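# Seat the loose white rod across the salt-spray cabinet rails

## Task

Pick up the white rod lying on the bench and set it across the salt-spray cabinet's chamber at a right angle, next to the two rods already there, so that each of its ends sits in a notch of the rails. The fog collector must still be upright afterwards, and the gripper must have released the rod at the end.

## Robot and tools

ROBOT. Two arms, left_arm and right_arm. Each has six revolute joints and a two-finger parallel gripper. Joint order, everywhere in rows and result lists: waist (joint1), shoulder (joint2), elbow (joint3), wrist pitch (joint4), wrist yaw (joint5), wrist roll (joint6). Stated ranges in rad: waist -2.618 to 3.054, shoulder 0.000 to 3.142, elbow 0.000 to 3.142, wrist pitch -1.571 to 1.571, wrist yaw -1.571 to 1.571, wrist roll -2.094 to 2.094. A real end stop may sit up to 0.036 rad on either side of these.

FRAME. One scene frame: origin on the table top midway between the arms, +z up, +x pointing out over the table, left_arm on the +y side. The names left and right do not refer to image sides. Bases: left_arm at (+0.036, +0.355, 0) m, quat_wxyz (+0.998, 0, 0, -0.063); right_arm at (+0.018, -0.258, 0) m, quat_wxyz (+1.000, 0, 0, +0.013). The fingers point along the gripper's +z axis and close along its y axis. end_effector_position is the spot between the pads, roughly 1 cm short of the fingertips.

execute_actions(actions). actions is a list of up to 15 actions, run one after another. An action is a table of up to 15 rows; each row lasts one control step (1/30 s) and, if the table is short, its final row repeats until 15 steps are used. A row is one flat list of 14 numbers, each in [-1, 1], covering both arms even when only one moves: left_arm waist, shoulder, elbow, wrist pitch, wrist yaw, wrist roll, opening, then the same seven for right_arm. The six joint numbers are scaled offsets, not poses: they are measured from the angles each joint had when the action began (for the first action of a call, the last angles reported), never from the previous row. Scale: 1.0 equals 1.202 rad for the waist, 1.258 shoulder, 1.238 elbow, 2.073 wrist pitch, 2.022 wrist yaw and wrist roll. The opening is absolute: +1 fully open, -1 closed. An empty list only returns state and images. If an action would drive a joint more than 0.036 rad outward beyond its range, it is rejected for both arms; if the first action does so or any action is malformed, nothing in the call runs. A joint pushed into its actual stop halts there and the result may print "joint sent to its limit"; missing that line does not prove there is more travel.

MOTION LIMITS. Per step, each joint's target may lead its measured angle by at most 0.202 rad (waist), 0.258 (shoulder), 0.238 (elbow), 0.573 (wrist pitch), 0.522 (wrist yaw, wrist roll). If the targets would put a gripper over 70 mm away from where it is, all are pulled back proportionally. So big offsets need several actions, and an unfinished motion should be resent. Sending zeros can let an arm droop: in the first call of each reply, command the offsets that bring it back to the angles you want, then zeros, increasing the aim if a joint still lags.

move(target, speed, blocking). target is one 14-number row as above; its joint offsets count from the Joint positions in the latest result that printed them. All joints of both arms progress in step, so the gripper traces a curve; nothing avoids obstacles or the other arm. speed (0.01 to 2 rad/s, default 0.5) is the top rate of whichever joint has the longest way to go; paths take 0.5 to 10 s. Finger values take effect at the start. Faster moves and targets placed deeper past a contact press harder. blocking=false returns after 0.5 s while motion continues; until an ending is reported, other moves and actions are refused, so use wait or stop. The result adds a move: line giving the ending (done, off_target, moving, held, fault), limits=held or limits=none, and the joint of each arm farthest from its target.

wait(seconds): 0 to 10; the arms keep their last command and a running move continues. stop(): brakes a running move, needing some distance; the fingers keep moving. zoom_image(camera, region): camera is cam_left_wrist or cam_right_wrist; region is [x0, y0, x1, y1] in image pixels, origin top-left, at most 504 by 504. read_manual(section): only "licences". finished_scene(scene): pass the current scene's number; it is final and reports success. Answering without any tool call ends everything.

RESULTS. The state line gives each gripper's position (m) and quat_wxyz in the scene frame; at long reach it can be off. Joint positions and Joint velocities list, per arm, the six joints (rad, rad/s) then the pad gap (m; 0.094 open). Joint targets shows what the joints are currently driven toward. grip_measured is the finger opening on the command scale, with a fixed error up to about 1 mm. To hold something, command roughly 0.03 below grip_measured; pads press about 50 to 62 N, less on very thin parts. "joint command not followed" means a clearance check altered some joint targets. MOTOR HOT appears from 75 °C; at 90 °C the arm is stopped for 10 s; at 100 °C it goes limp and drops. FAULT lines report stops.

CAMERAS. Two wrist cameras, cam_left_wrist and cam_right_wrist, 504x504 each, returned in that order. Pinhole-plus-radial intrinsics and world-to-camera transforms are supplied, with small per-scene errors.

AVOID. Knocking or placing objects off the table, toppling the fog collector, arms striking or squeezing each other, dropping or slamming the rod, and forceful pushes. Brief external tugs on a held part or nudges to loose objects can happen.

Each tool is called after "Request:" as name(argument=value, ...), one argument or row to a line, values as JSON.

## Session

Request:
execute_actions(
  actions=[],
)

Scene clock: 0.00 s.
left_arm: end_effector_position=(+0.3648, +0.2053, +0.3026) grip_measured=+1.000 end_effector_quat_wxyz=(+0.241, +0.628, +0.687, +0.273) | right_arm: end_effector_position=(+0.5066, -0.5714, +0.2081) grip_measured=+1.000 end_effector_quat_wxyz=(+0.386, +0.529, +0.624, -0.426)
Joint names: [waist, shoulder, elbow, wrist pitch, wrist yaw, wrist roll]
Joint positions: left_arm=[-0.54   1.493  1.706 -1.2   -0.494  0.967  0.094] | right_arm=[-0.321  2.357  2.179 -0.667  1.1    0.655  0.094]
Joint velocities: left_arm=[ 0.017 -0.007 -0.002  0.081  0.022 -0.066  0.   ] | right_arm=[-0.002 -0.017 -0.027 -0.037  0.007  0.022  0.   ]
Motor temperatures (°C, as the motors report them): left_arm=[23 21 21 22 22 23] | right_arm=[23 22 21 22 21 23]
Joint targets: left_arm=[-0.540 1.486 1.713 -1.202 -0.492 0.960] | right_arm=[-0.321 2.339 2.191 -0.665 1.115 0.657]

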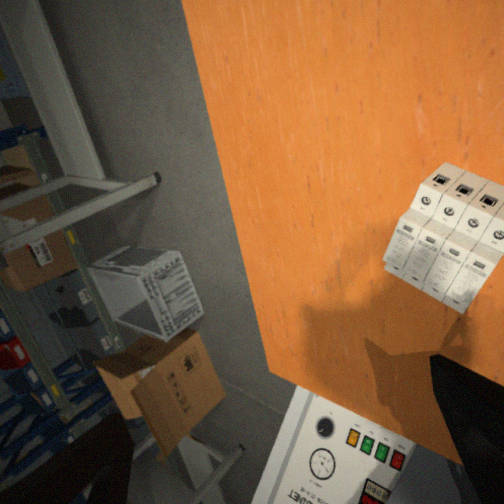

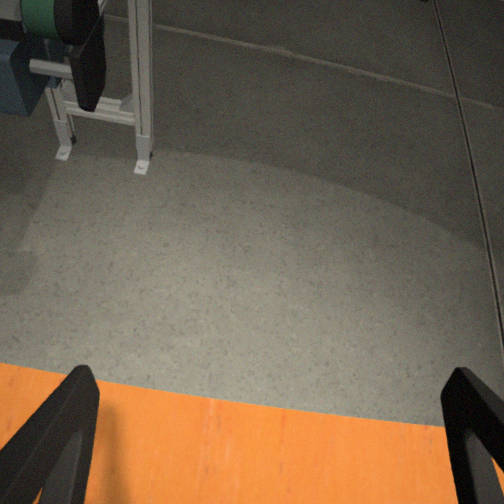

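Request:
move(
  target=[0,-0.05,0,0,0.244,-0.478,1, 0.184,-0.84,-0.468,-0.257,-0.544,-0.324,1],
  speed=1.0,
)

Scene clock: 66.33 s.
left_arm: end_effector_position=(+0.3188, +0.1369, +0.2962) grip_measured=+1.000 end_effector_quat_wxyz=(+0.289, +0.314, +0.900, -0.092) | right_arm: end_effector_position=(+0.3388, -0.2848, +0.3099) grip_measured=+1.000 end_effector_quat_wxyz=(+0.333, +0.042, +0.942, -0.016)
Joint names: [waist, shoulder, elbow, wrist pitch, wrist yaw, wrist roll]
Joint positions: left_arm=[-0.54   1.46   1.706 -1.2   -0.013  0.01   0.094] | right_arm=[-0.107  1.302  1.603 -1.191  0.009  0.006  0.094]
Joint velocities: left_arm=[ 0.017 -0.017  0.002  0.022  0.007  0.022  0.   ] | right_arm=[-0.017  0.002 -0.007 -0.037  0.022 -0.037  0.   ]
Motor temperatures (°C, as the motors report them): left_arm=[23 24 24 26 23 23] | right_arm=[23 31 23 24 21 23]
Joint targets: left_arm=[-0.540 1.431 1.706 -1.200 -0.000 0.001] | right_arm=[-0.099 1.300 1.600 -1.200 0.001 -0.000]
move: off_target (left_arm); limits=none; left_arm: farthest joint: the shoulder, 0.030 radians from its target (0.063 radians at the start); right_arm: farthest joint: the wrist yaw, 0.009 radians from its target (1.100 radians at the start)
camera_calibration (this result's frames):
cam_left_wrist: T_world_to_cam=[[-0.734746, -0.650007, -0.194006, 0.388116], [-0.620608, 0.759592, -0.194591, 0.200033], [0.273851, -0.0225729, -0.961507, 0.319349], [0, 0, 0, 1]] pos_world=[0.321855, 0.107543, 0.421277]
cam_right_wrist: T_world_to_cam=[[-0.0668392, -0.997578, 0.0192305, -0.263413], [-0.99746, 0.0672821, 0.0233861, 0.389431], [-0.0246234, -0.0176186, -0.999542, 0.419628], [0, 0, 0, 1]] pos_world=[0.381168, -0.281583, 0.415394]

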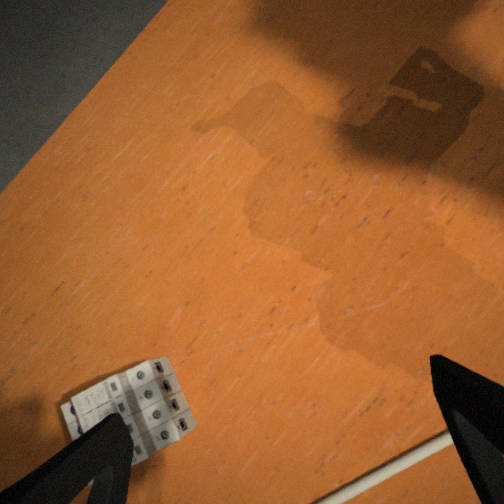

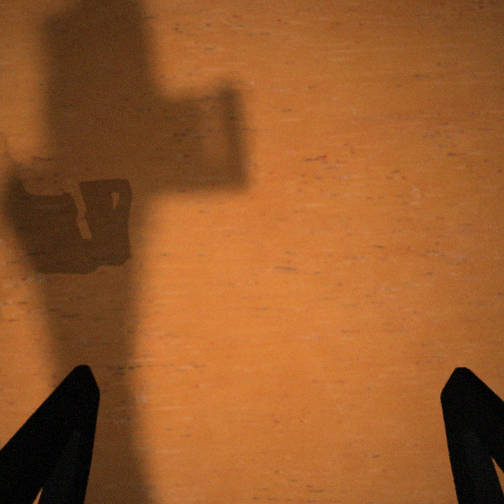

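Request:
move(
  target=[0.782,-0.03,0,0,0,0,1, 0.838,0,0,0,0,0,1],
  speed=0.8,
)

Scene clock: 80.90 s.
left_arm: end_effector_position=(+0.3790, +0.4545, +0.2962) grip_measured=+1.000 end_effector_quat_wxyz=(+0.300, -0.127, +0.944, +0.049) | right_arm: end_effector_position=(+0.2127, -0.0019, +0.3098) grip_measured=+1.000 end_effector_quat_wxyz=(+0.300, -0.416, +0.846, +0.146)
Joint names: [waist, shoulder, elbow, wrist pitch, wrist yaw, wrist roll]
Joint positions: left_arm=[ 0.398  1.46   1.706 -1.2   -0.014  0.009  0.094] | right_arm=[ 0.895  1.302  1.603 -1.192  0.008  0.005  0.094]
Joint velocities: left_arm=[-0.007  0.007  0.022 -0.037  0.007  0.022  0.   ] | right_arm=[-0.002 -0.002  0.002  0.037  0.007 -0.022  0.   ]
Motor temperatures (°C, as the motors report them): left_arm=[23 25 24 26 23 23] | right_arm=[23 27 23 24 21 23]
Joint targets: left_arm=[0.400 1.423 1.706 -1.200 -0.013 0.009] | right_arm=[0.900 1.302 1.603 -1.192 0.009 0.006]
move: off_target (left_arm); limits=none; left_arm: farthest joint: the shoulder, 0.038 radians from its target (0.038 radians at the start); right_arm: farthest joint: the waist, 0.005 radians from its target (1.007 radians at the start)
camera_calibration (this result's frames):
cam_left_wrist: T_world_to_cam=[[0.0903268, -0.976798, -0.194183, 0.474658], [-0.979516, -0.0519003, -0.194562, 0.500945], [0.179969, 0.207779, -0.961477, 0.240921], [0, 0, 0, 1]] pos_world=[0.404451, 0.439585, 0.421275]
cam_right_wrist: T_world_to_cam=[[0.80498, -0.59301, 0.0185755, -0.174046], [-0.593301, -0.80463, 0.0237619, 0.156816], [0.000855405, -0.0301487, -0.999545, 0.416004], [0, 0, 0, 1]] pos_world=[0.232787, 0.03551, 0.415321]

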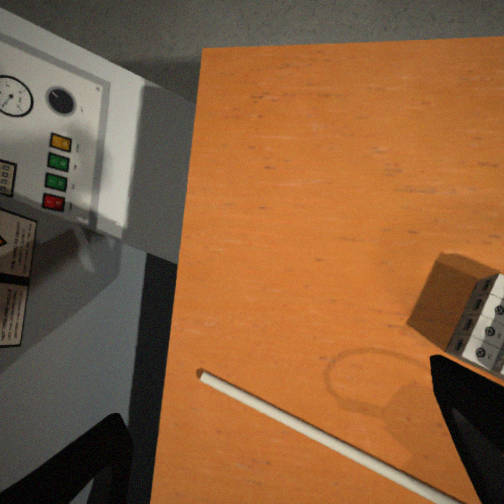

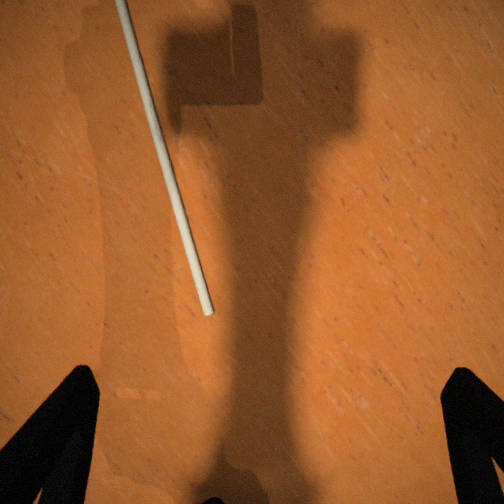

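Request:
move(
  target=[0.42,-0.03,0,0,0,0,1, 0,0,0,0,0,0,1],
  speed=0.6,
)

Scene clock: 91.33 s.
left_arm: end_effector_position=(+0.2885, +0.6077, +0.2962) grip_measured=+1.000 end_effector_quat_wxyz=(+0.278, -0.358, +0.883, +0.122) | right_arm: end_effector_position=(+0.2127, -0.0019, +0.3098) grip_measured=+1.000 end_effector_quat_wxyz=(+0.300, -0.416, +0.846, +0.146)
Joint names: [waist, shoulder, elbow, wrist pitch, wrist yaw, wrist roll]
Joint positions: left_arm=[ 0.901  1.46   1.706 -1.2   -0.014  0.009  0.094] | right_arm=[ 0.895  1.302  1.603 -1.192  0.008  0.005  0.094]
Joint velocities: left_arm=[ 0.012  0.002 -0.007  0.007 -0.051 -0.007  0.   ] | right_arm=[ 0.002  0.007  0.007 -0.022  0.037 -0.007  0.   ]
Motor temperatures (°C, as the motors report them): left_arm=[23 26 24 27 23 23] | right_arm=[23 26 23 24 21 23]
Joint targets: left_arm=[0.903 1.423 1.706 -1.200 -0.014 0.009] | right_arm=[0.895 1.302 1.603 -1.192 0.008 0.005]
move: off_target (left_arm); limits=none; left_arm: farthest joint: the shoulder, 0.038 radians from its target (0.038 radians at the start); right_arm: farthest joint: the waist, 0.000 radians from its target (0.000 radians at the start)
camera_calibration (this result's frames):
cam_left_wrist: T_world_to_cam=[[0.549836, -0.812388, -0.194183, 0.399965], [-0.833286, -0.517474, -0.194562, 0.661054], [0.0575749, 0.268787, -0.961477, 0.223607], [0, 0, 0, 1]] pos_world=[0.318058, 0.606903, 0.421275]
cam_right_wrist: T_world_to_cam=[[0.80498, -0.59301, 0.0185755, -0.174046], [-0.593301, -0.80463, 0.0237619, 0.156816], [0.000855405, -0.0301487, -0.999545, 0.416004], [0, 0, 0, 1]] pos_world=[0.232787, 0.03551, 0.415321]

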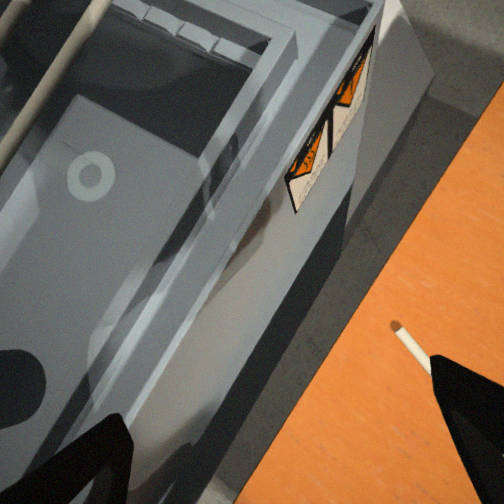

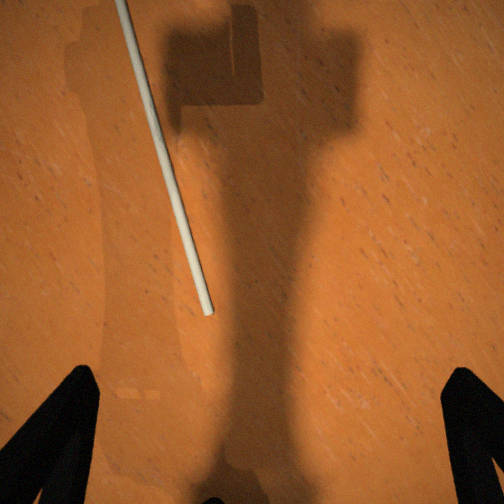

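Request:
move(
  target=[0.29,0.16,0.2375,0,0,0,1, 0,0,0,0,0,0,1],
  speed=0.4,
)

Scene clock: 108.73 s.
left_arm: end_effector_position=(+0.2114, +0.7280, +0.3267) grip_measured=+1.000 end_effector_quat_wxyz=(+0.285, -0.499, +0.797, +0.188) | right_arm: end_effector_position=(+0.2127, -0.0019, +0.3098) grip_measured=+1.000 end_effector_quat_wxyz=(+0.300, -0.416, +0.846, +0.146)
Joint names: [waist, shoulder, elbow, wrist pitch, wrist yaw, wrist roll]
Joint positions: left_arm=[ 1.247  1.648  1.975 -1.202 -0.014  0.009  0.094] | right_arm=[ 0.895  1.302  1.603 -1.192  0.008  0.005  0.094]
Joint velocities: left_arm=[ 0.017 -0.002 -0.007  0.022  0.037  0.007  0.   ] | right_arm=[ 0.002  0.012  0.002 -0.022 -0.022  0.022  0.   ]
Motor temperatures (°C, as the motors report them): left_arm=[23 26 25 27 23 23] | right_arm=[23 25 23 24 21 23]
Joint targets: left_arm=[1.249 1.662 2.000 -1.200 -0.014 0.009] | right_arm=[0.895 1.302 1.603 -1.192 0.008 0.005]
move: off_target (left_arm); limits=none; left_arm: farthest joint: the elbow, 0.025 radians from its target (0.294 radians at the start); right_arm: farthest joint: the waist, 0.000 radians from its target (0.000 radians at the start)
camera_calibration (this result's frames):
cam_left_wrist: T_world_to_cam=[[0.800121, -0.562805, -0.2075, 0.315802], [-0.599822, -0.753262, -0.269835, 0.81188], [-0.00443721, 0.340364, -0.940283, 0.179169], [0, 0, 0, 1]] pos_world=[0.235098, 0.72831, 0.453072]
cam_right_wrist: T_world_to_cam=[[0.80498, -0.59301, 0.0185755, -0.174046], [-0.593301, -0.80463, 0.0237619, 0.156816], [0.000855405, -0.0301487, -0.999545, 0.416004], [0, 0, 0, 1]] pos_world=[0.232787, 0.03551, 0.415321]

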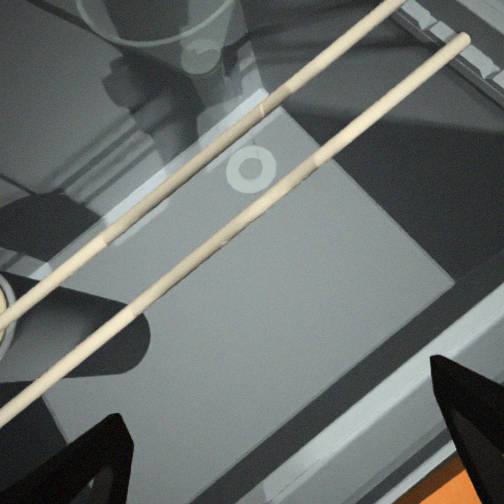

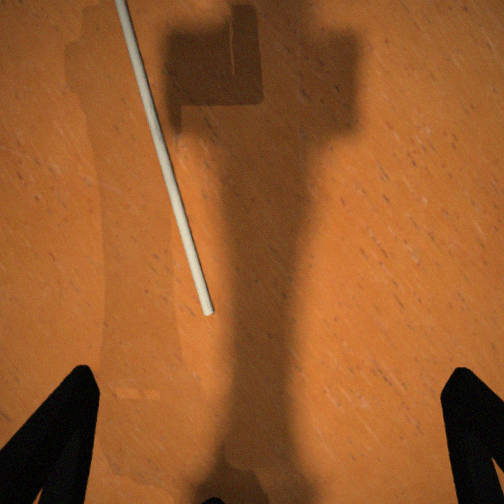

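Request:
zoom_image(
  camera="cam_left_wrist",
  region=[344, 0, 504, 160],
)

Request:
zoom_image(
  camera="cam_left_wrist",
  region=[0, 0, 300, 400],
)

Region (344, 0, 504, 160) of cam_left_wrist's 504x504 image, scaled by 3.150, with more detail than that image has.

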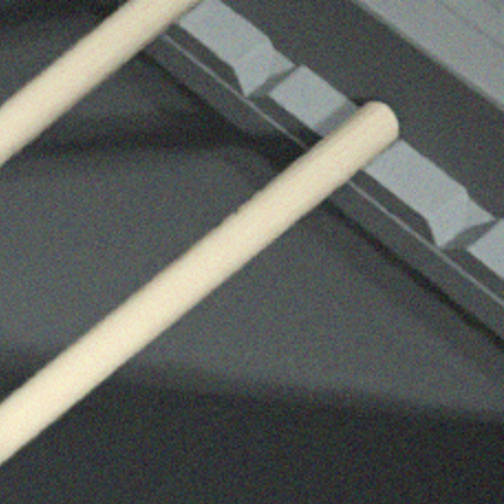

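Region (0, 0, 300, 400) of cam_left_wrist's 504x504 image, scaled by 1.260, with more detail than that image has; it fills the left 378 columns of this view, and the rest is white.

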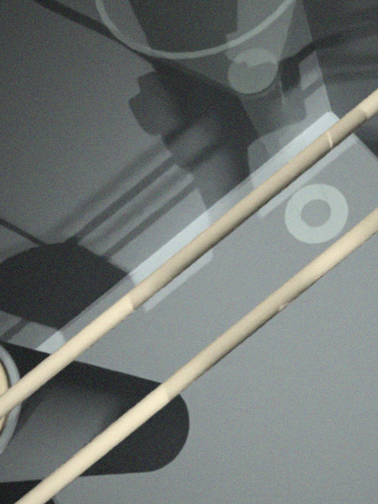

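Request:
move(
  target=[0,0,0,0,0,0,1, 0.337,0,0,0.671,0,0,1],
  speed=1.0,
)

Scene clock: 195.83 s.
left_arm: end_effector_position=(+0.2114, +0.7280, +0.3267) grip_measured=+1.000 end_effector_quat_wxyz=(+0.285, -0.499, +0.797, +0.188) | right_arm: end_effector_position=(+0.1144, +0.1162, +0.6175) grip_measured=+1.000 end_effector_quat_wxyz=(+0.675, -0.314, +0.414, +0.524)
Joint names: [waist, shoulder, elbow, wrist pitch, wrist yaw, wrist roll]
Joint positions: left_arm=[ 1.247  1.648  1.975 -1.202 -0.014  0.009  0.094] | right_arm=[1.292 1.302 1.603 0.177 0.008 0.005 0.094]
Joint velocities: left_arm=[-0.002 -0.007 -0.002  0.037 -0.022  0.066  0.   ] | right_arm=[ 0.002 -0.007 -0.007 -0.037  0.022 -0.022  0.   ]
Motor temperatures (°C, as the motors report them): left_arm=[23 26 27 29 23 23] | right_arm=[23 25 23 25 21 23]
Joint targets: left_arm=[1.247 1.648 1.975 -1.202 -0.014 0.009] | right_arm=[1.300 1.302 1.603 0.199 0.007 0.005]
move: off_target (right_arm); limits=none; left_arm: farthest joint: the waist, 0.000 radians from its target (0.000 radians at the start); right_arm: farthest joint: the wrist pitch, 0.022 radians from its target (1.391 radians at the start)
camera_calibration (this result's frames):
cam_left_wrist: T_world_to_cam=[[0.800121, -0.562805, -0.2075, 0.315802], [-0.599822, -0.753262, -0.269835, 0.81188], [-0.00443721, 0.340364, -0.940283, 0.179169], [0, 0, 0, 1]] pos_world=[0.235098, 0.72831, 0.453072]
cam_right_wrist: T_world_to_cam=[[0.964205, -0.264575, 0.0175833, -0.0864418], [-0.042556, -0.21986, -0.974603, 0.67182], [0.261721, 0.938968, -0.223249, 0.105381], [0, 0, 0, 1]] pos_world=[0.0843572, 0.0258868, 0.679804]

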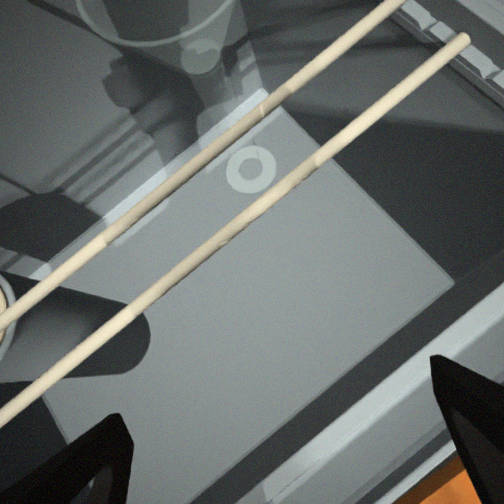

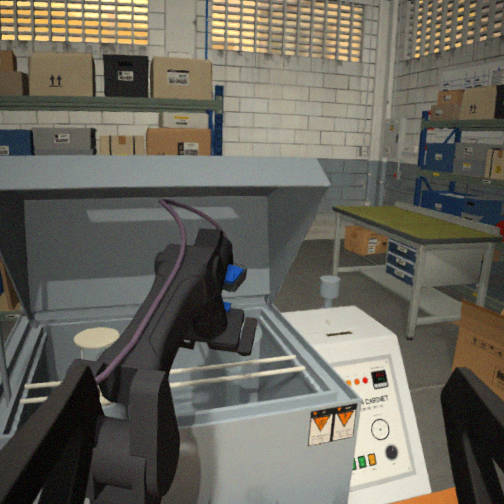

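Request:
move(
  target=[0.5,0,0,0,0,0,1, -0.8,0,0,-0.6,0,0,1],
  speed=0.8,
)

Scene clock: 215.67 s.
left_arm: end_effector_position=(-0.0292, +0.7623, +0.3267) grip_measured=+1.000 end_effector_quat_wxyz=(-0.217, +0.711, -0.615, -0.264) | right_arm: end_effector_position=(+0.3418, -0.1360, +0.3323) grip_measured=+1.000 end_effector_quat_wxyz=(+0.390, -0.161, +0.904, +0.068)
Joint names: [waist, shoulder, elbow, wrist pitch, wrist yaw, wrist roll]
Joint positions: left_arm=[ 1.845  1.648  1.975 -1.202 -0.014  0.009  0.094] | right_arm=[ 0.336  1.302  1.603 -1.059  0.009  0.005  0.094]
Joint velocities: left_arm=[-0.007  0.002 -0.012 -0.051 -0.007  0.007  0.   ] | right_arm=[-0.012  0.012 -0.002  0.022  0.007  0.051  0.   ]
Motor temperatures (°C, as the motors report them): left_arm=[23 26 26 30 23 23] | right_arm=[23 25 23 26 21 23]
Joint targets: left_arm=[1.848 1.648 1.975 -1.202 -0.014 0.009] | right_arm=[0.330 1.302 1.603 -1.067 0.008 0.005]
move: done; limits=none; left_arm: farthest joint: the waist, 0.003 radians from its target (0.601 radians at the start); right_arm: farthest joint: the wrist pitch, 0.008 radians from its target (1.244 radians at the start)
camera_calibration (this result's frames):
cam_left_wrist: T_world_to_cam=[[0.978127, -0.0145264, -0.2075, 0.114814], [-0.0715037, -0.960248, -0.269835, 0.866608], [-0.195332, 0.27877, -0.940283, 0.207817], [0, 0, 0, 1]] pos_world=[-0.00974408, 0.775893, 0.453072]
cam_right_wrist: T_world_to_cam=[[0.36462, -0.930911, 0.0213615, -0.254341], [-0.92471, -0.364695, -0.109126, 0.342258], [0.109377, 0.0200364, -0.993798, 0.402109], [0, 0, 0, 1]] pos_world=[0.365246, -0.120006, 0.442398]

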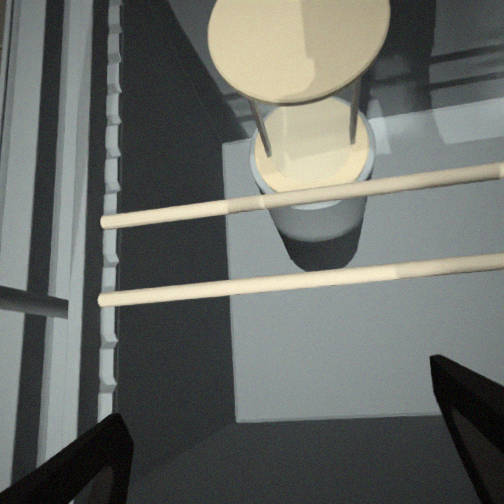

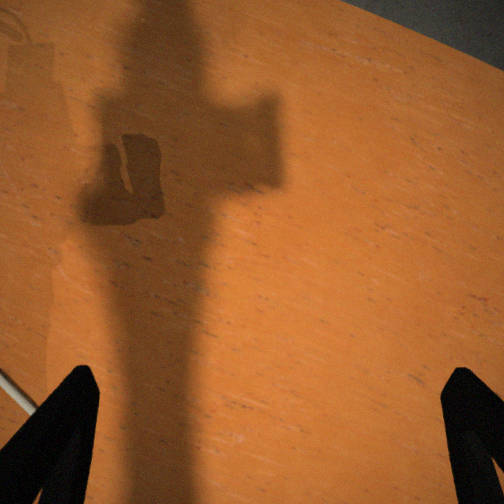

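Request:
zoom_image(
  camera="cam_left_wrist",
  region=[40, 260, 200, 440],
)

Request:
zoom_image(
  camera="cam_left_wrist",
  region=[40, 100, 200, 280],
)

Region (40, 260, 200, 440) of cam_left_wrist's 504x504 image, scaled by 2.800, with more detail than that image has.

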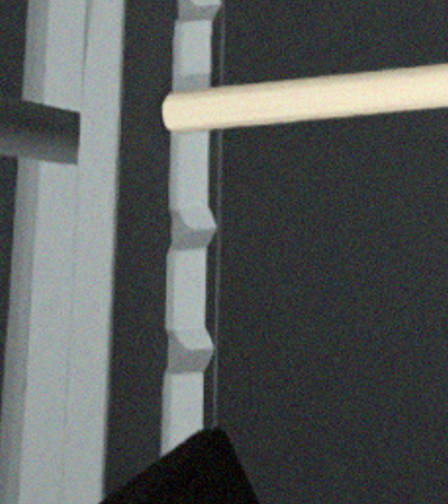

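Region (40, 100, 200, 280) of cam_left_wrist's 504x504 image, scaled by 2.800, with more detail than that image has.

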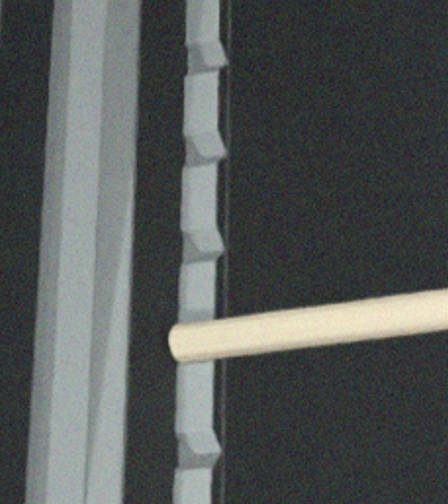

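Request:
move(
  target=[-1.0,-0.038,-0.182,-0.023,0.007,0.391,0.1, 0.5,0,0,0.25,0,0,1],
  speed=1.2,
)

Scene clock: 337.60 s.
left_arm: end_effector_position=(+0.3665, +0.5444, +0.2513) grip_measured=+0.102 end_effector_quat_wxyz=(+0.181, +0.136, +0.964, +0.143) | right_arm: end_effector_position=(+0.2520, +0.0731, +0.4383) grip_measured=+1.000 end_effector_quat_wxyz=(+0.541, -0.361, +0.707, +0.278)
Joint names: [waist, shoulder, elbow, wrist pitch, wrist yaw, wrist roll]
Joint positions: left_arm=[ 0.64   1.627  1.757 -1.235 -0.006  0.796  0.052] | right_arm=[ 0.93   1.302  1.603 -0.565  0.01   0.005  0.094]
Joint velocities: left_arm=[-0.002 -0.017 -0.017  0.066  0.037  0.037  0.   ] | right_arm=[ 0.007 -0.002  0.007  0.037  0.022 -0.051  0.   ]
Motor temperatures (°C, as the motors report them): left_arm=[23 28 27 31 22 23] | right_arm=[23 25 24 27 21 23]
Joint targets: left_arm=[0.643 1.600 1.750 -1.249 0.000 0.799] | right_arm=[0.937 1.302 1.603 -0.540 0.009 0.005]
move: off_target (left_arm, right_arm); limits=none; left_arm: farthest joint: the shoulder, 0.027 radians from its target (0.048 radians at the start); right_arm: farthest joint: the wrist pitch, 0.024 radians from its target (0.518 radians at the start)
camera_calibration (this result's frames):
cam_left_wrist: T_world_to_cam=[[-0.408452, -0.805516, -0.429315, 0.703495], [-0.911294, 0.386695, 0.141459, 0.136473], [0.052066, 0.449012, -0.892008, 0.0794125], [0, 0, 0, 1]] pos_world=[0.407576, 0.478246, 0.353552]
cam_right_wrist: T_world_to_cam=[[0.816374, -0.577022, 0.0240454, -0.170074], [-0.464086, -0.680235, -0.567366, 0.454926], [0.343739, 0.452024, -0.823115, 0.347634], [0, 0, 0, 1]] pos_world=[0.230473, 0.0541812, 0.548342]

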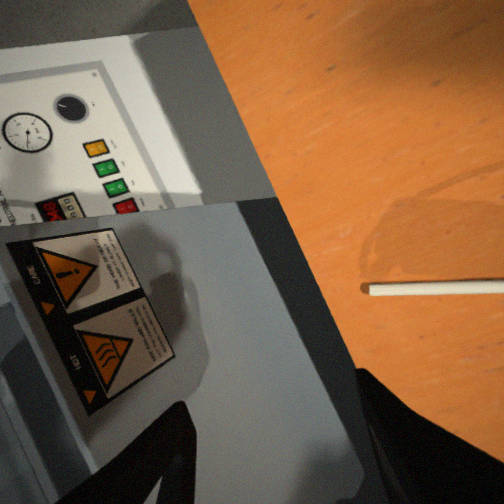

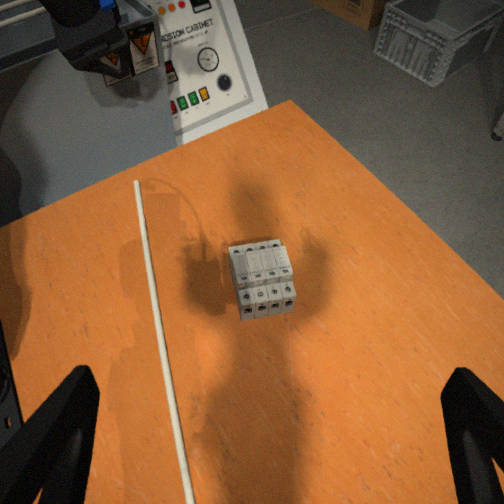

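Request:
move(
  target=[-0.69,-0.149,-0.604,0.055,0.003,0.378,0.1, 0,0,0,0,0,0,1],
  speed=0.9,
)

Scene clock: 351.07 s.
left_arm: end_effector_position=(+0.2623, +0.2850, +0.0795) grip_measured=+0.102 end_effector_quat_wxyz=(-0.006, +0.803, +0.596, +0.002) | right_arm: end_effector_position=(+0.2520, +0.0731, +0.4383) grip_measured=+1.000 end_effector_quat_wxyz=(+0.541, -0.361, +0.707, +0.278)
Joint names: [waist, shoulder, elbow, wrist pitch, wrist yaw, wrist roll]
Joint positions: left_arm=[-0.186  1.468  1.015 -1.126 -0.011  1.552  0.052] | right_arm=[ 0.93   1.302  1.603 -0.565  0.01   0.005  0.094]
Joint velocities: left_arm=[-0.002 -0.002 -0.007  0.007 -0.022 -0.051 -0.   ] | right_arm=[-0.007 -0.012 -0.002  0.007 -0.022  0.007  0.   ]
Motor temperatures (°C, as the motors report them): left_arm=[23 29 27 30 23 23] | right_arm=[23 25 24 28 21 23]
Joint targets: left_arm=[-0.190 1.440 1.009 -1.121 0.000 1.560] | right_arm=[0.930 1.302 1.603 -0.565 0.010 0.005]
move: off_target (left_arm); limits=none; left_arm: farthest joint: the shoulder, 0.029 radians from its target (0.187 radians at the start); right_arm: farthest joint: the waist, 0.000 radians from its target (0.000 radians at the start)
camera_calibration (this result's frames):
cam_left_wrist: T_world_to_cam=[[-0.855407, 0.516885, -0.0332953, 0.087095], [0.462478, 0.79115, 0.400245, -0.330084], [0.233222, 0.326974, -0.915803, 0.0372307], [0, 0, 0, 1]] pos_world=[0.218475, 0.203955, 0.16911]
cam_right_wrist: T_world_to_cam=[[0.816374, -0.577022, 0.0240454, -0.170074], [-0.464086, -0.680235, -0.567366, 0.454926], [0.343739, 0.452024, -0.823115, 0.347634], [0, 0, 0, 1]] pos_world=[0.230473, 0.0541812, 0.548342]

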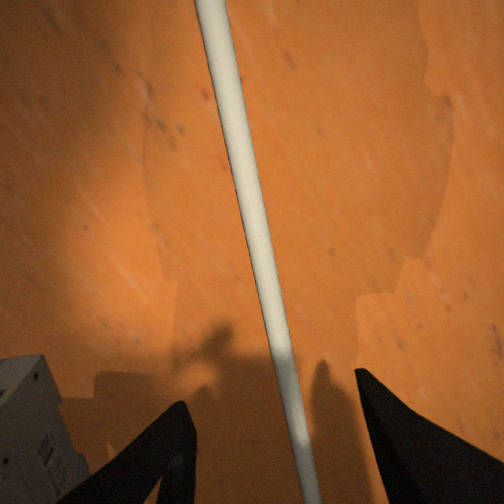

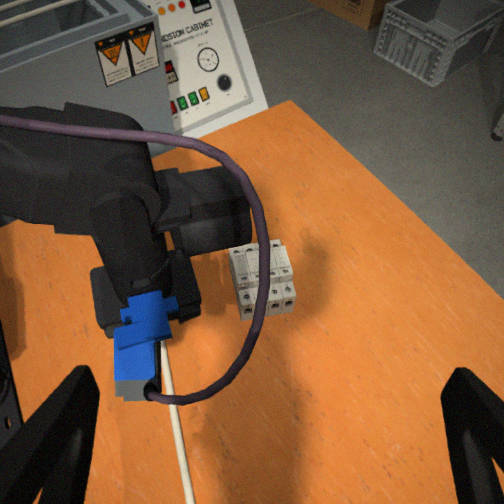

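Request:
move(
  target=[0,0.085,-0.159,0.1405,0,0.004,0.1, -0.3,0,0,0,0,0,1],
  speed=0.5,
)

Scene clock: 363.17 s.
left_arm: end_effector_position=(+0.2606, +0.2856, +0.0174) grip_measured=+0.102 end_effector_quat_wxyz=(-0.010, +0.803, +0.596, -0.000) | right_arm: end_effector_position=(+0.3529, -0.0294, +0.4383) grip_measured=+1.000 end_effector_quat_wxyz=(+0.581, -0.230, +0.760, +0.178)
Joint names: [waist, shoulder, elbow, wrist pitch, wrist yaw, wrist roll]
Joint positions: left_arm=[-0.186  1.556  0.834 -0.865 -0.011  1.553  0.052] | right_arm=[ 0.574  1.302  1.603 -0.565  0.01   0.005  0.094]
Joint velocities: left_arm=[-0.017  0.022  0.012  0.051 -0.037  0.051 -0.001] | right_arm=[-0.012 -0.022 -0.007 -0.022  0.022 -0.066  0.   ]
Motor temperatures (°C, as the motors report them): left_arm=[23 29 27 29 23 23] | right_arm=[23 25 24 28 21 23]
Joint targets: left_arm=[-0.186 1.575 0.818 -0.834 -0.011 1.560] | right_arm=[0.569 1.302 1.603 -0.565 0.010 0.005]
move: off_target (left_arm); limits=none; left_arm: farthest joint: the wrist pitch, 0.030 radians from its target (0.290 radians at the start); right_arm: farthest joint: the waist, 0.005 radians from its target (0.361 radians at the start)
camera_calibration (this result's frames):
cam_left_wrist: T_world_to_cam=[[-0.855025, 0.517947, -0.0257773, 0.0827035], [0.466248, 0.78954, 0.399049, -0.305455], [0.227038, 0.329178, -0.916567, -0.0183933], [0, 0, 0, 1]] pos_world=[0.217307, 0.204388, 0.107165]
cam_right_wrist: T_world_to_cam=[[0.563842, -0.82553, 0.0241448, -0.229838], [-0.672172, -0.475691, -0.567365, 0.511435], [0.479862, 0.303674, -0.823113, 0.306911], [0, 0, 0, 1]] pos_world=[0.32609, -0.0396543, 0.548341]

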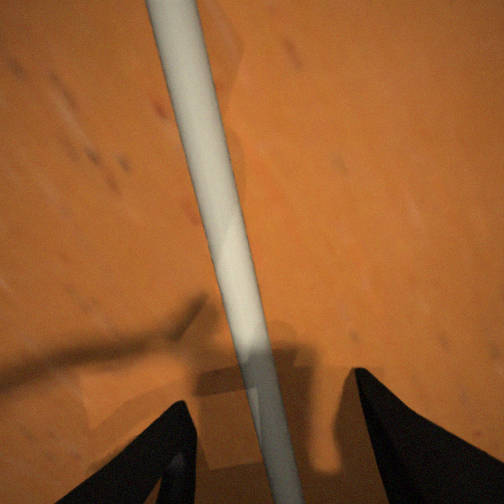

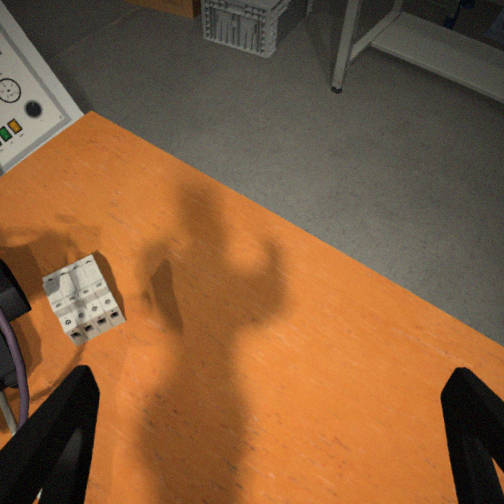

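Request:
move(
  target=[0,0.0342,-0.017,0.0285,0,0.004,0.1, 0,0,0,0,0,0,1],
  speed=0.15,
)

Scene clock: 376.97 s.
left_arm: end_effector_position=(+0.2606, +0.2857, +0.0172) grip_measured=+0.102 end_effector_quat_wxyz=(-0.010, +0.803, +0.595, -0.000) | right_arm: end_effector_position=(+0.3529, -0.0294, +0.4383) grip_measured=+1.000 end_effector_quat_wxyz=(+0.581, -0.230, +0.760, +0.178)
Joint names: [waist, shoulder, elbow, wrist pitch, wrist yaw, wrist roll]
Joint positions: left_arm=[-0.186  1.557  0.834 -0.865 -0.011  1.554  0.052] | right_arm=[ 0.574  1.302  1.603 -0.565  0.01   0.005  0.094]
Joint velocities: left_arm=[ 0.002 -0.002 -0.012  0.022 -0.007 -0.007 -0.   ] | right_arm=[-0.007 -0.007 -0.007  0.051  0.037 -0.007  0.   ]
Motor temperatures (°C, as the motors report them): left_arm=[23 27 26 28 23 23] | right_arm=[23 25 24 28 21 23]
Joint targets: left_arm=[-0.186 1.598 0.813 -0.806 -0.011 1.562] | right_arm=[0.574 1.302 1.603 -0.565 0.010 0.005]
move: off_target (left_arm); limits=none; left_arm: farthest joint: the wrist pitch, 0.059 radians from its target (0.059 radians at the start); right_arm: farthest joint: the waist, 0.000 radians from its target (0.000 radians at the start)
camera_calibration (this result's frames):
cam_left_wrist: T_world_to_cam=[[-0.854648, 0.518604, -0.0250299, 0.0823775], [0.467144, 0.789094, 0.398882, -0.305455], [0.226613, 0.329211, -0.916661, -0.0185154], [0, 0, 0, 1]] pos_world=[0.217291, 0.204407, 0.10693]
cam_right_wrist: T_world_to_cam=[[0.563842, -0.82553, 0.0241448, -0.229838], [-0.672172, -0.475691, -0.567365, 0.511435], [0.479862, 0.303674, -0.823113, 0.306911], [0, 0, 0, 1]] pos_world=[0.32609, -0.0396543, 0.548341]

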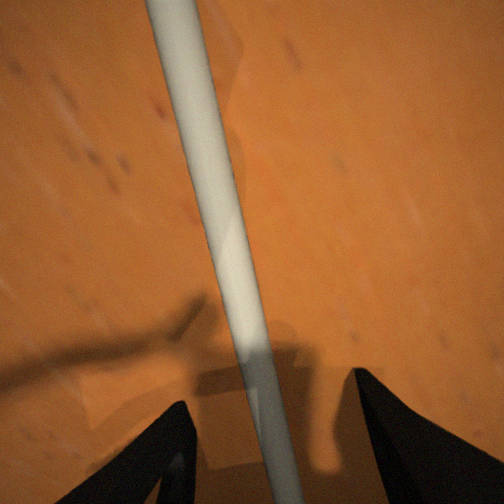

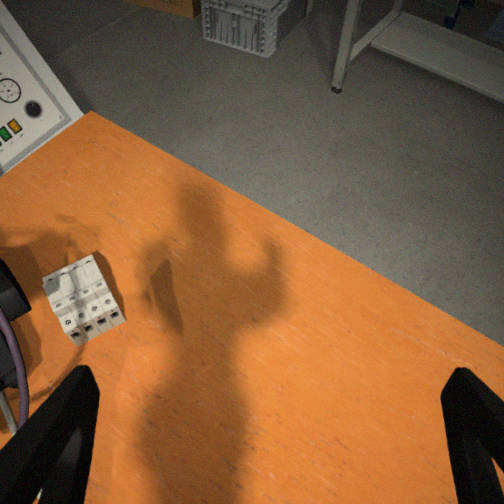

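Request:
move(
  target=[0,0,0,0,0,0,-0.8, 0,0,0,0,0,0,1],
  speed=0.2,
)

Scene clock: 384.70 s.
left_arm: end_effector_position=(+0.2626, +0.2850, +0.0172) grip_measured=-0.796 end_effector_quat_wxyz=(-0.006, +0.803, +0.595, +0.002) | right_arm: end_effector_position=(+0.3529, -0.0294, +0.4383) grip_measured=+1.000 end_effector_quat_wxyz=(+0.581, -0.230, +0.760, +0.178)
Joint names: [waist, shoulder, elbow, wrist pitch, wrist yaw, wrist roll]
Joint positions: left_arm=[-0.186  1.557  0.834 -0.856 -0.011  1.554  0.01 ] | right_arm=[ 0.574  1.302  1.603 -0.565  0.01   0.005  0.094]
Joint velocities: left_arm=[-0.002 -0.007  0.012 -0.007 -0.037  0.007  0.001] | right_arm=[-0.007 -0.027 -0.002 -0.022  0.007 -0.022  0.   ]
Motor temperatures (°C, as the motors report them): left_arm=[23 26 26 28 22 23] | right_arm=[23 25 24 28 21 23]
Joint targets: left_arm=[-0.186 1.557 0.834 -0.864 -0.011 1.554] | right_arm=[0.574 1.302 1.603 -0.565 0.010 0.005]
move: done; limits=none; left_arm: farthest joint: the wrist pitch, 0.009 radians from its target (0.000 radians at the start); right_arm: farthest joint: the waist, 0.000 radians from its target (0.000 radians at the start)
camera_calibration (this result's frames):
cam_left_wrist: T_world_to_cam=[[-0.854415, 0.518529, -0.0331907, 0.0845061], [0.463951, 0.790123, 0.400568, -0.305351], [0.233931, 0.326853, -0.915666, -0.020046], [0, 0, 0, 1]] pos_world=[0.218561, 0.203998, 0.106763]
cam_right_wrist: T_world_to_cam=[[0.563842, -0.82553, 0.0241448, -0.229838], [-0.672172, -0.475691, -0.567365, 0.511435], [0.479862, 0.303674, -0.823113, 0.306911], [0, 0, 0, 1]] pos_world=[0.32609, -0.0396543, 0.548341]

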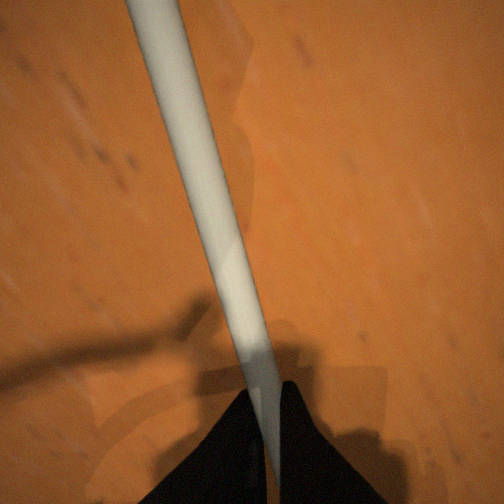

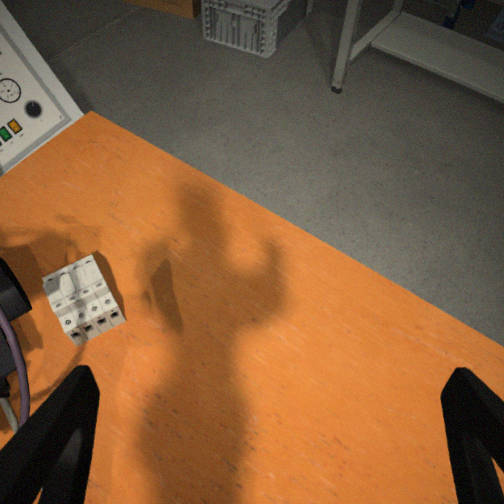

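Request:
execute_actions(
  actions=[
    [[0,0,0,0,0,0,-0.84, 0,0,0,0,0,0,1]],
  ],
)

Scene clock: 418.53 s.
left_arm: end_effector_position=(+0.2626, +0.2850, +0.0172) grip_measured=-0.825 end_effector_quat_wxyz=(-0.006, +0.803, +0.595, +0.002) | right_arm: end_effector_position=(+0.3529, -0.0294, +0.4383) grip_measured=+1.000 end_effector_quat_wxyz=(+0.581, -0.230, +0.760, +0.178)
Joint names: [waist, shoulder, elbow, wrist pitch, wrist yaw, wrist roll]
Joint positions: left_arm=[-0.186  1.557  0.834 -0.856 -0.011  1.554  0.008] | right_arm=[ 0.574  1.302  1.603 -0.565  0.01   0.005  0.094]
Joint velocities: left_arm=[-0.002 -0.002 -0.012 -0.037  0.051 -0.007  0.   ] | right_arm=[ 0.007 -0.002  0.012 -0.022 -0.037  0.007  0.   ]
Motor temperatures (°C, as the motors report them): left_arm=[23 27 26 27 22 23] | right_arm=[23 25 24 28 21 23]
Joint targets: left_arm=[-0.186 1.557 0.834 -0.856 -0.011 1.554] | right_arm=[0.574 1.302 1.603 -0.565 0.010 0.005]
camera_calibration (this result's frames):
cam_left_wrist: T_world_to_cam=[[-0.854415, 0.518529, -0.0331907, 0.0845061], [0.463951, 0.790123, 0.400568, -0.305351], [0.233931, 0.326853, -0.915666, -0.020046], [0, 0, 0, 1]] pos_world=[0.218561, 0.203998, 0.106763]
cam_right_wrist: T_world_to_cam=[[0.563842, -0.82553, 0.0241448, -0.229838], [-0.672172, -0.475691, -0.567365, 0.511435], [0.479862, 0.303674, -0.823113, 0.306911], [0, 0, 0, 1]] pos_world=[0.32609, -0.0396543, 0.548341]

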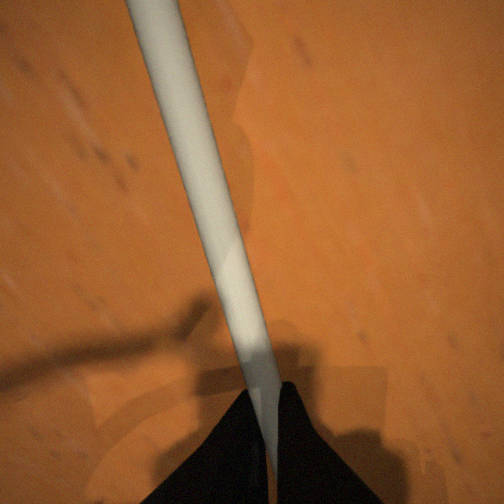

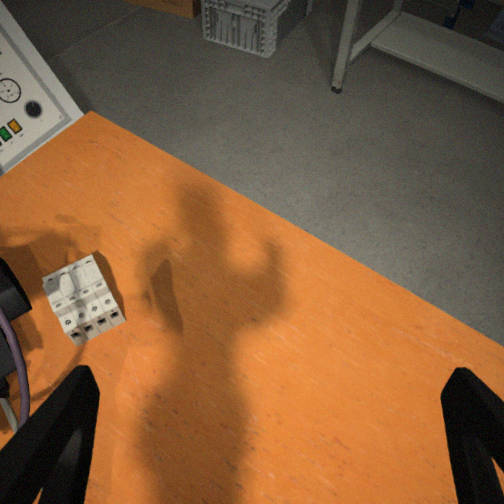

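Request:
execute_actions(
  actions=[
    [[0,0,0,0,0,0,-0.87, 0,0,0,0,0,0,1]],
  ],
)

Scene clock: 422.80 s.
left_arm: end_effector_position=(+0.2626, +0.2850, +0.0172) grip_measured=-0.834 end_effector_quat_wxyz=(-0.006, +0.803, +0.595, +0.002) | right_arm: end_effector_position=(+0.3529, -0.0294, +0.4383) grip_measured=+1.000 end_effector_quat_wxyz=(+0.581, -0.230, +0.760, +0.178)
Joint names: [waist, shoulder, elbow, wrist pitch, wrist yaw, wrist roll]
Joint positions: left_arm=[-0.186  1.557  0.834 -0.856 -0.011  1.554  0.008] | right_arm=[ 0.574  1.302  1.603 -0.565  0.01   0.005  0.094]
Joint velocities: left_arm=[ 0.012 -0.002 -0.002  0.022 -0.022 -0.037 -0.001] | right_arm=[-0.012 -0.002  0.017 -0.037  0.022 -0.051  0.   ]
Motor temperatures (°C, as the motors report them): left_arm=[23 27 26 27 22 23] | right_arm=[23 25 24 28 21 23]
Joint targets: left_arm=[-0.186 1.557 0.834 -0.856 -0.011 1.554] | right_arm=[0.574 1.302 1.603 -0.565 0.010 0.005]
camera_calibration (this result's frames):
cam_left_wrist: T_world_to_cam=[[-0.854415, 0.518529, -0.0331907, 0.0845061], [0.463951, 0.790123, 0.400568, -0.305351], [0.233931, 0.326853, -0.915666, -0.020046], [0, 0, 0, 1]] pos_world=[0.218561, 0.203998, 0.106763]
cam_right_wrist: T_world_to_cam=[[0.563842, -0.82553, 0.0241448, -0.229838], [-0.672172, -0.475691, -0.567365, 0.511435], [0.479862, 0.303674, -0.823113, 0.306911], [0, 0, 0, 1]] pos_world=[0.32609, -0.0396543, 0.548341]

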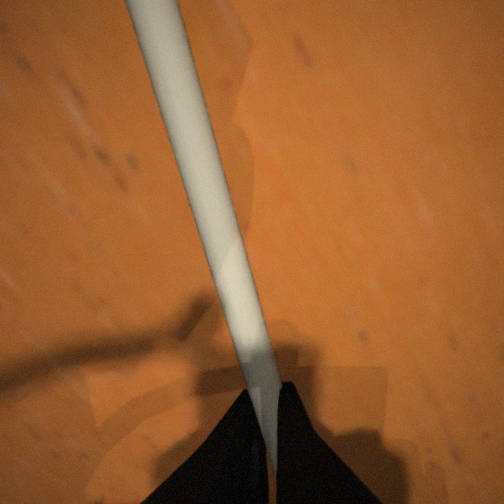

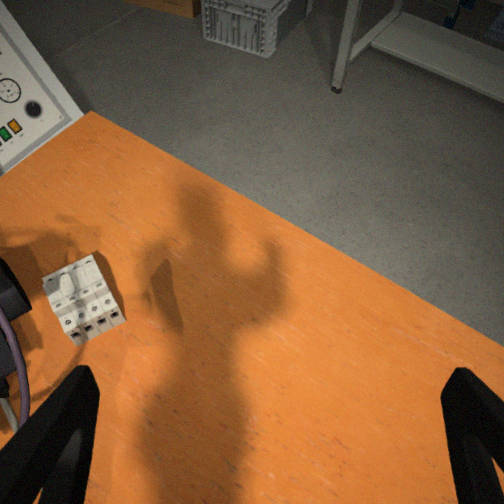

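Request:
move(
  target=[0,-0.093,0.158,-0.137,0,0,-0.87, -0.2,0,0,0,0,0,1],
  speed=0.4,
)

Scene clock: 433.37 s.
left_arm: end_effector_position=(+0.2624, +0.2852, +0.0786) grip_measured=-0.834 end_effector_quat_wxyz=(-0.005, +0.803, +0.595, +0.004) | right_arm: end_effector_position=(+0.3968, -0.1133, +0.4383) grip_measured=+1.000 end_effector_quat_wxyz=(+0.598, -0.140, +0.781, +0.109)
Joint names: [waist, shoulder, elbow, wrist pitch, wrist yaw, wrist roll]
Joint positions: left_arm=[-0.186  1.466  1.009 -1.119 -0.012  1.554  0.008] | right_arm=[ 0.341  1.302  1.603 -0.565  0.01   0.005  0.094]
Joint velocities: left_arm=[ 0.002 -0.022 -0.002 -0.066 -0.022  0.007 -0.   ] | right_arm=[-0.007 -0.032 -0.017 -0.095 -0.081  0.081  0.   ]
Motor temperatures (°C, as the motors report them): left_arm=[23 27 27 27 22 23] | right_arm=[23 25 24 29 21 23]
Joint targets: left_arm=[-0.186 1.440 1.030 -1.140 -0.011 1.554] | right_arm=[0.334 1.302 1.603 -0.565 0.010 0.005]
move: off_target (left_arm); limits=none; left_arm: farthest joint: the shoulder, 0.026 radians from its target (0.117 radians at the start); right_arm: farthest joint: the waist, 0.007 radians from its target (0.241 radians at the start)
camera_calibration (this result's frames):
cam_left_wrist: T_world_to_cam=[[-0.854291, 0.518522, -0.0363519, 0.0865641], [0.46255, 0.790252, 0.401932, -0.32981], [0.237138, 0.326553, -0.914948, 0.0353341], [0, 0, 0, 1]] pos_world=[0.218126, 0.20421, 0.168037]
cam_right_wrist: T_world_to_cam=[[0.357549, -0.933585, 0.0240454, -0.254189], [-0.764011, -0.307218, -0.567366, 0.556584], [0.537071, 0.18449, -0.823115, 0.275105], [0, 0, 0, 1]] pos_world=[0.368371, -0.117069, 0.548342]

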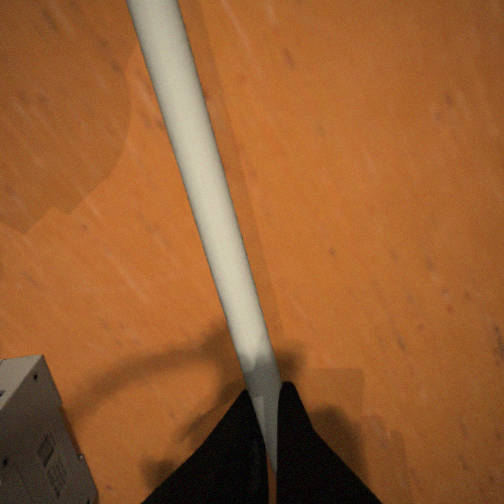

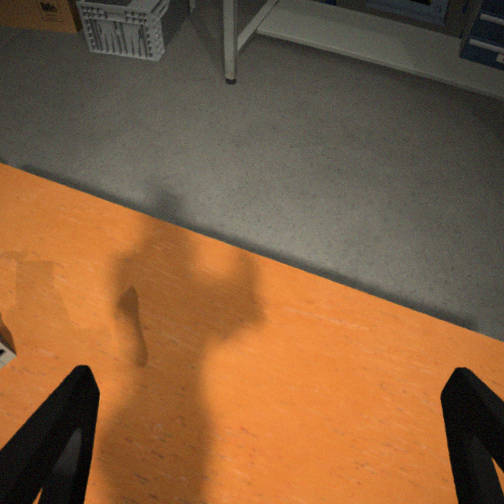

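Request:
move(
  target=[0.338,-0.103,0.579,-0.14,0,0,-0.87, 0,0,0,0.19,0,0,1],
  speed=0.6,
)

Scene clock: 496.43 s.
left_arm: end_effector_position=(+0.3312, +0.3873, +0.3025) grip_measured=-0.834 end_effector_quat_wxyz=(+0.167, +0.643, +0.720, +0.199) | right_arm: end_effector_position=(+0.4036, -0.1107, +0.5295) grip_measured=+1.000 end_effector_quat_wxyz=(+0.731, -0.117, +0.658, +0.135)
Joint names: [waist, shoulder, elbow, wrist pitch, wrist yaw, wrist roll]
Joint positions: left_arm=[ 0.214  1.355  1.708 -1.397 -0.028  1.554  0.008] | right_arm=[ 0.341  1.302  1.603 -0.195  0.01   0.005  0.094]
Joint velocities: left_arm=[-0.002 -0.027  0.002  0.037 -0.022  0.022 -0.   ] | right_arm=[ 0.002  0.017  0.002 -0.007 -0.007 -0.037  0.   ]
Motor temperatures (°C, as the motors report them): left_arm=[23 28 29 26 23 23] | right_arm=[23 25 24 29 21 23]
Joint targets: left_arm=[0.220 1.336 1.726 -1.409 -0.012 1.554] | right_arm=[0.341 1.302 1.603 -0.171 0.010 0.005]
move: off_target (right_arm); limits=none; left_arm: farthest joint: the shoulder, 0.019 radians from its target (0.127 radians at the start); right_arm: farthest joint: the wrist pitch, 0.024 radians from its target (0.394 radians at the start)
camera_calibration (this result's frames):
cam_left_wrist: T_world_to_cam=[[-0.839471, 0.158628, -0.519736, 0.381179], [-0.118114, 0.880312, 0.459456, -0.3923], [0.530413, 0.447088, -0.72026, -0.012132], [0, 0, 0, 1]] pos_world=[0.280087, 0.290305, 0.369619]
cam_right_wrist: T_world_to_cam=[[0.349528, -0.93667, 0.0218725, -0.252325], [-0.520497, -0.213534, -0.826732, 0.663718], [0.779046, 0.277582, -0.56217, 0.120521], [0, 0, 0, 1]] pos_world=[0.339766, -0.128073, 0.621989]

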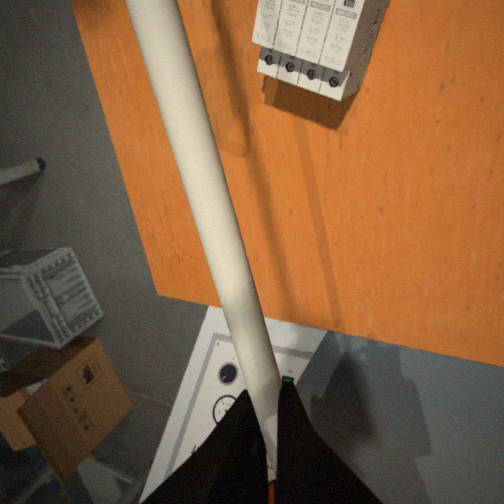

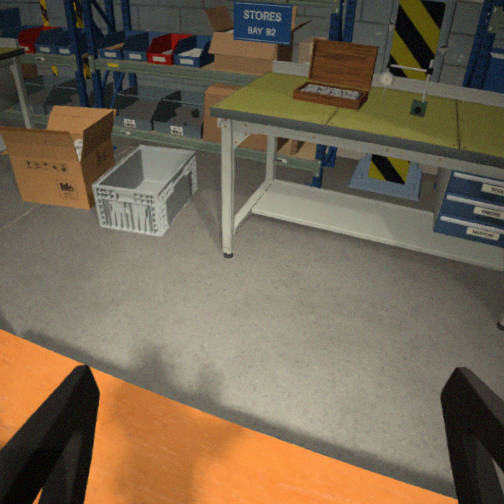

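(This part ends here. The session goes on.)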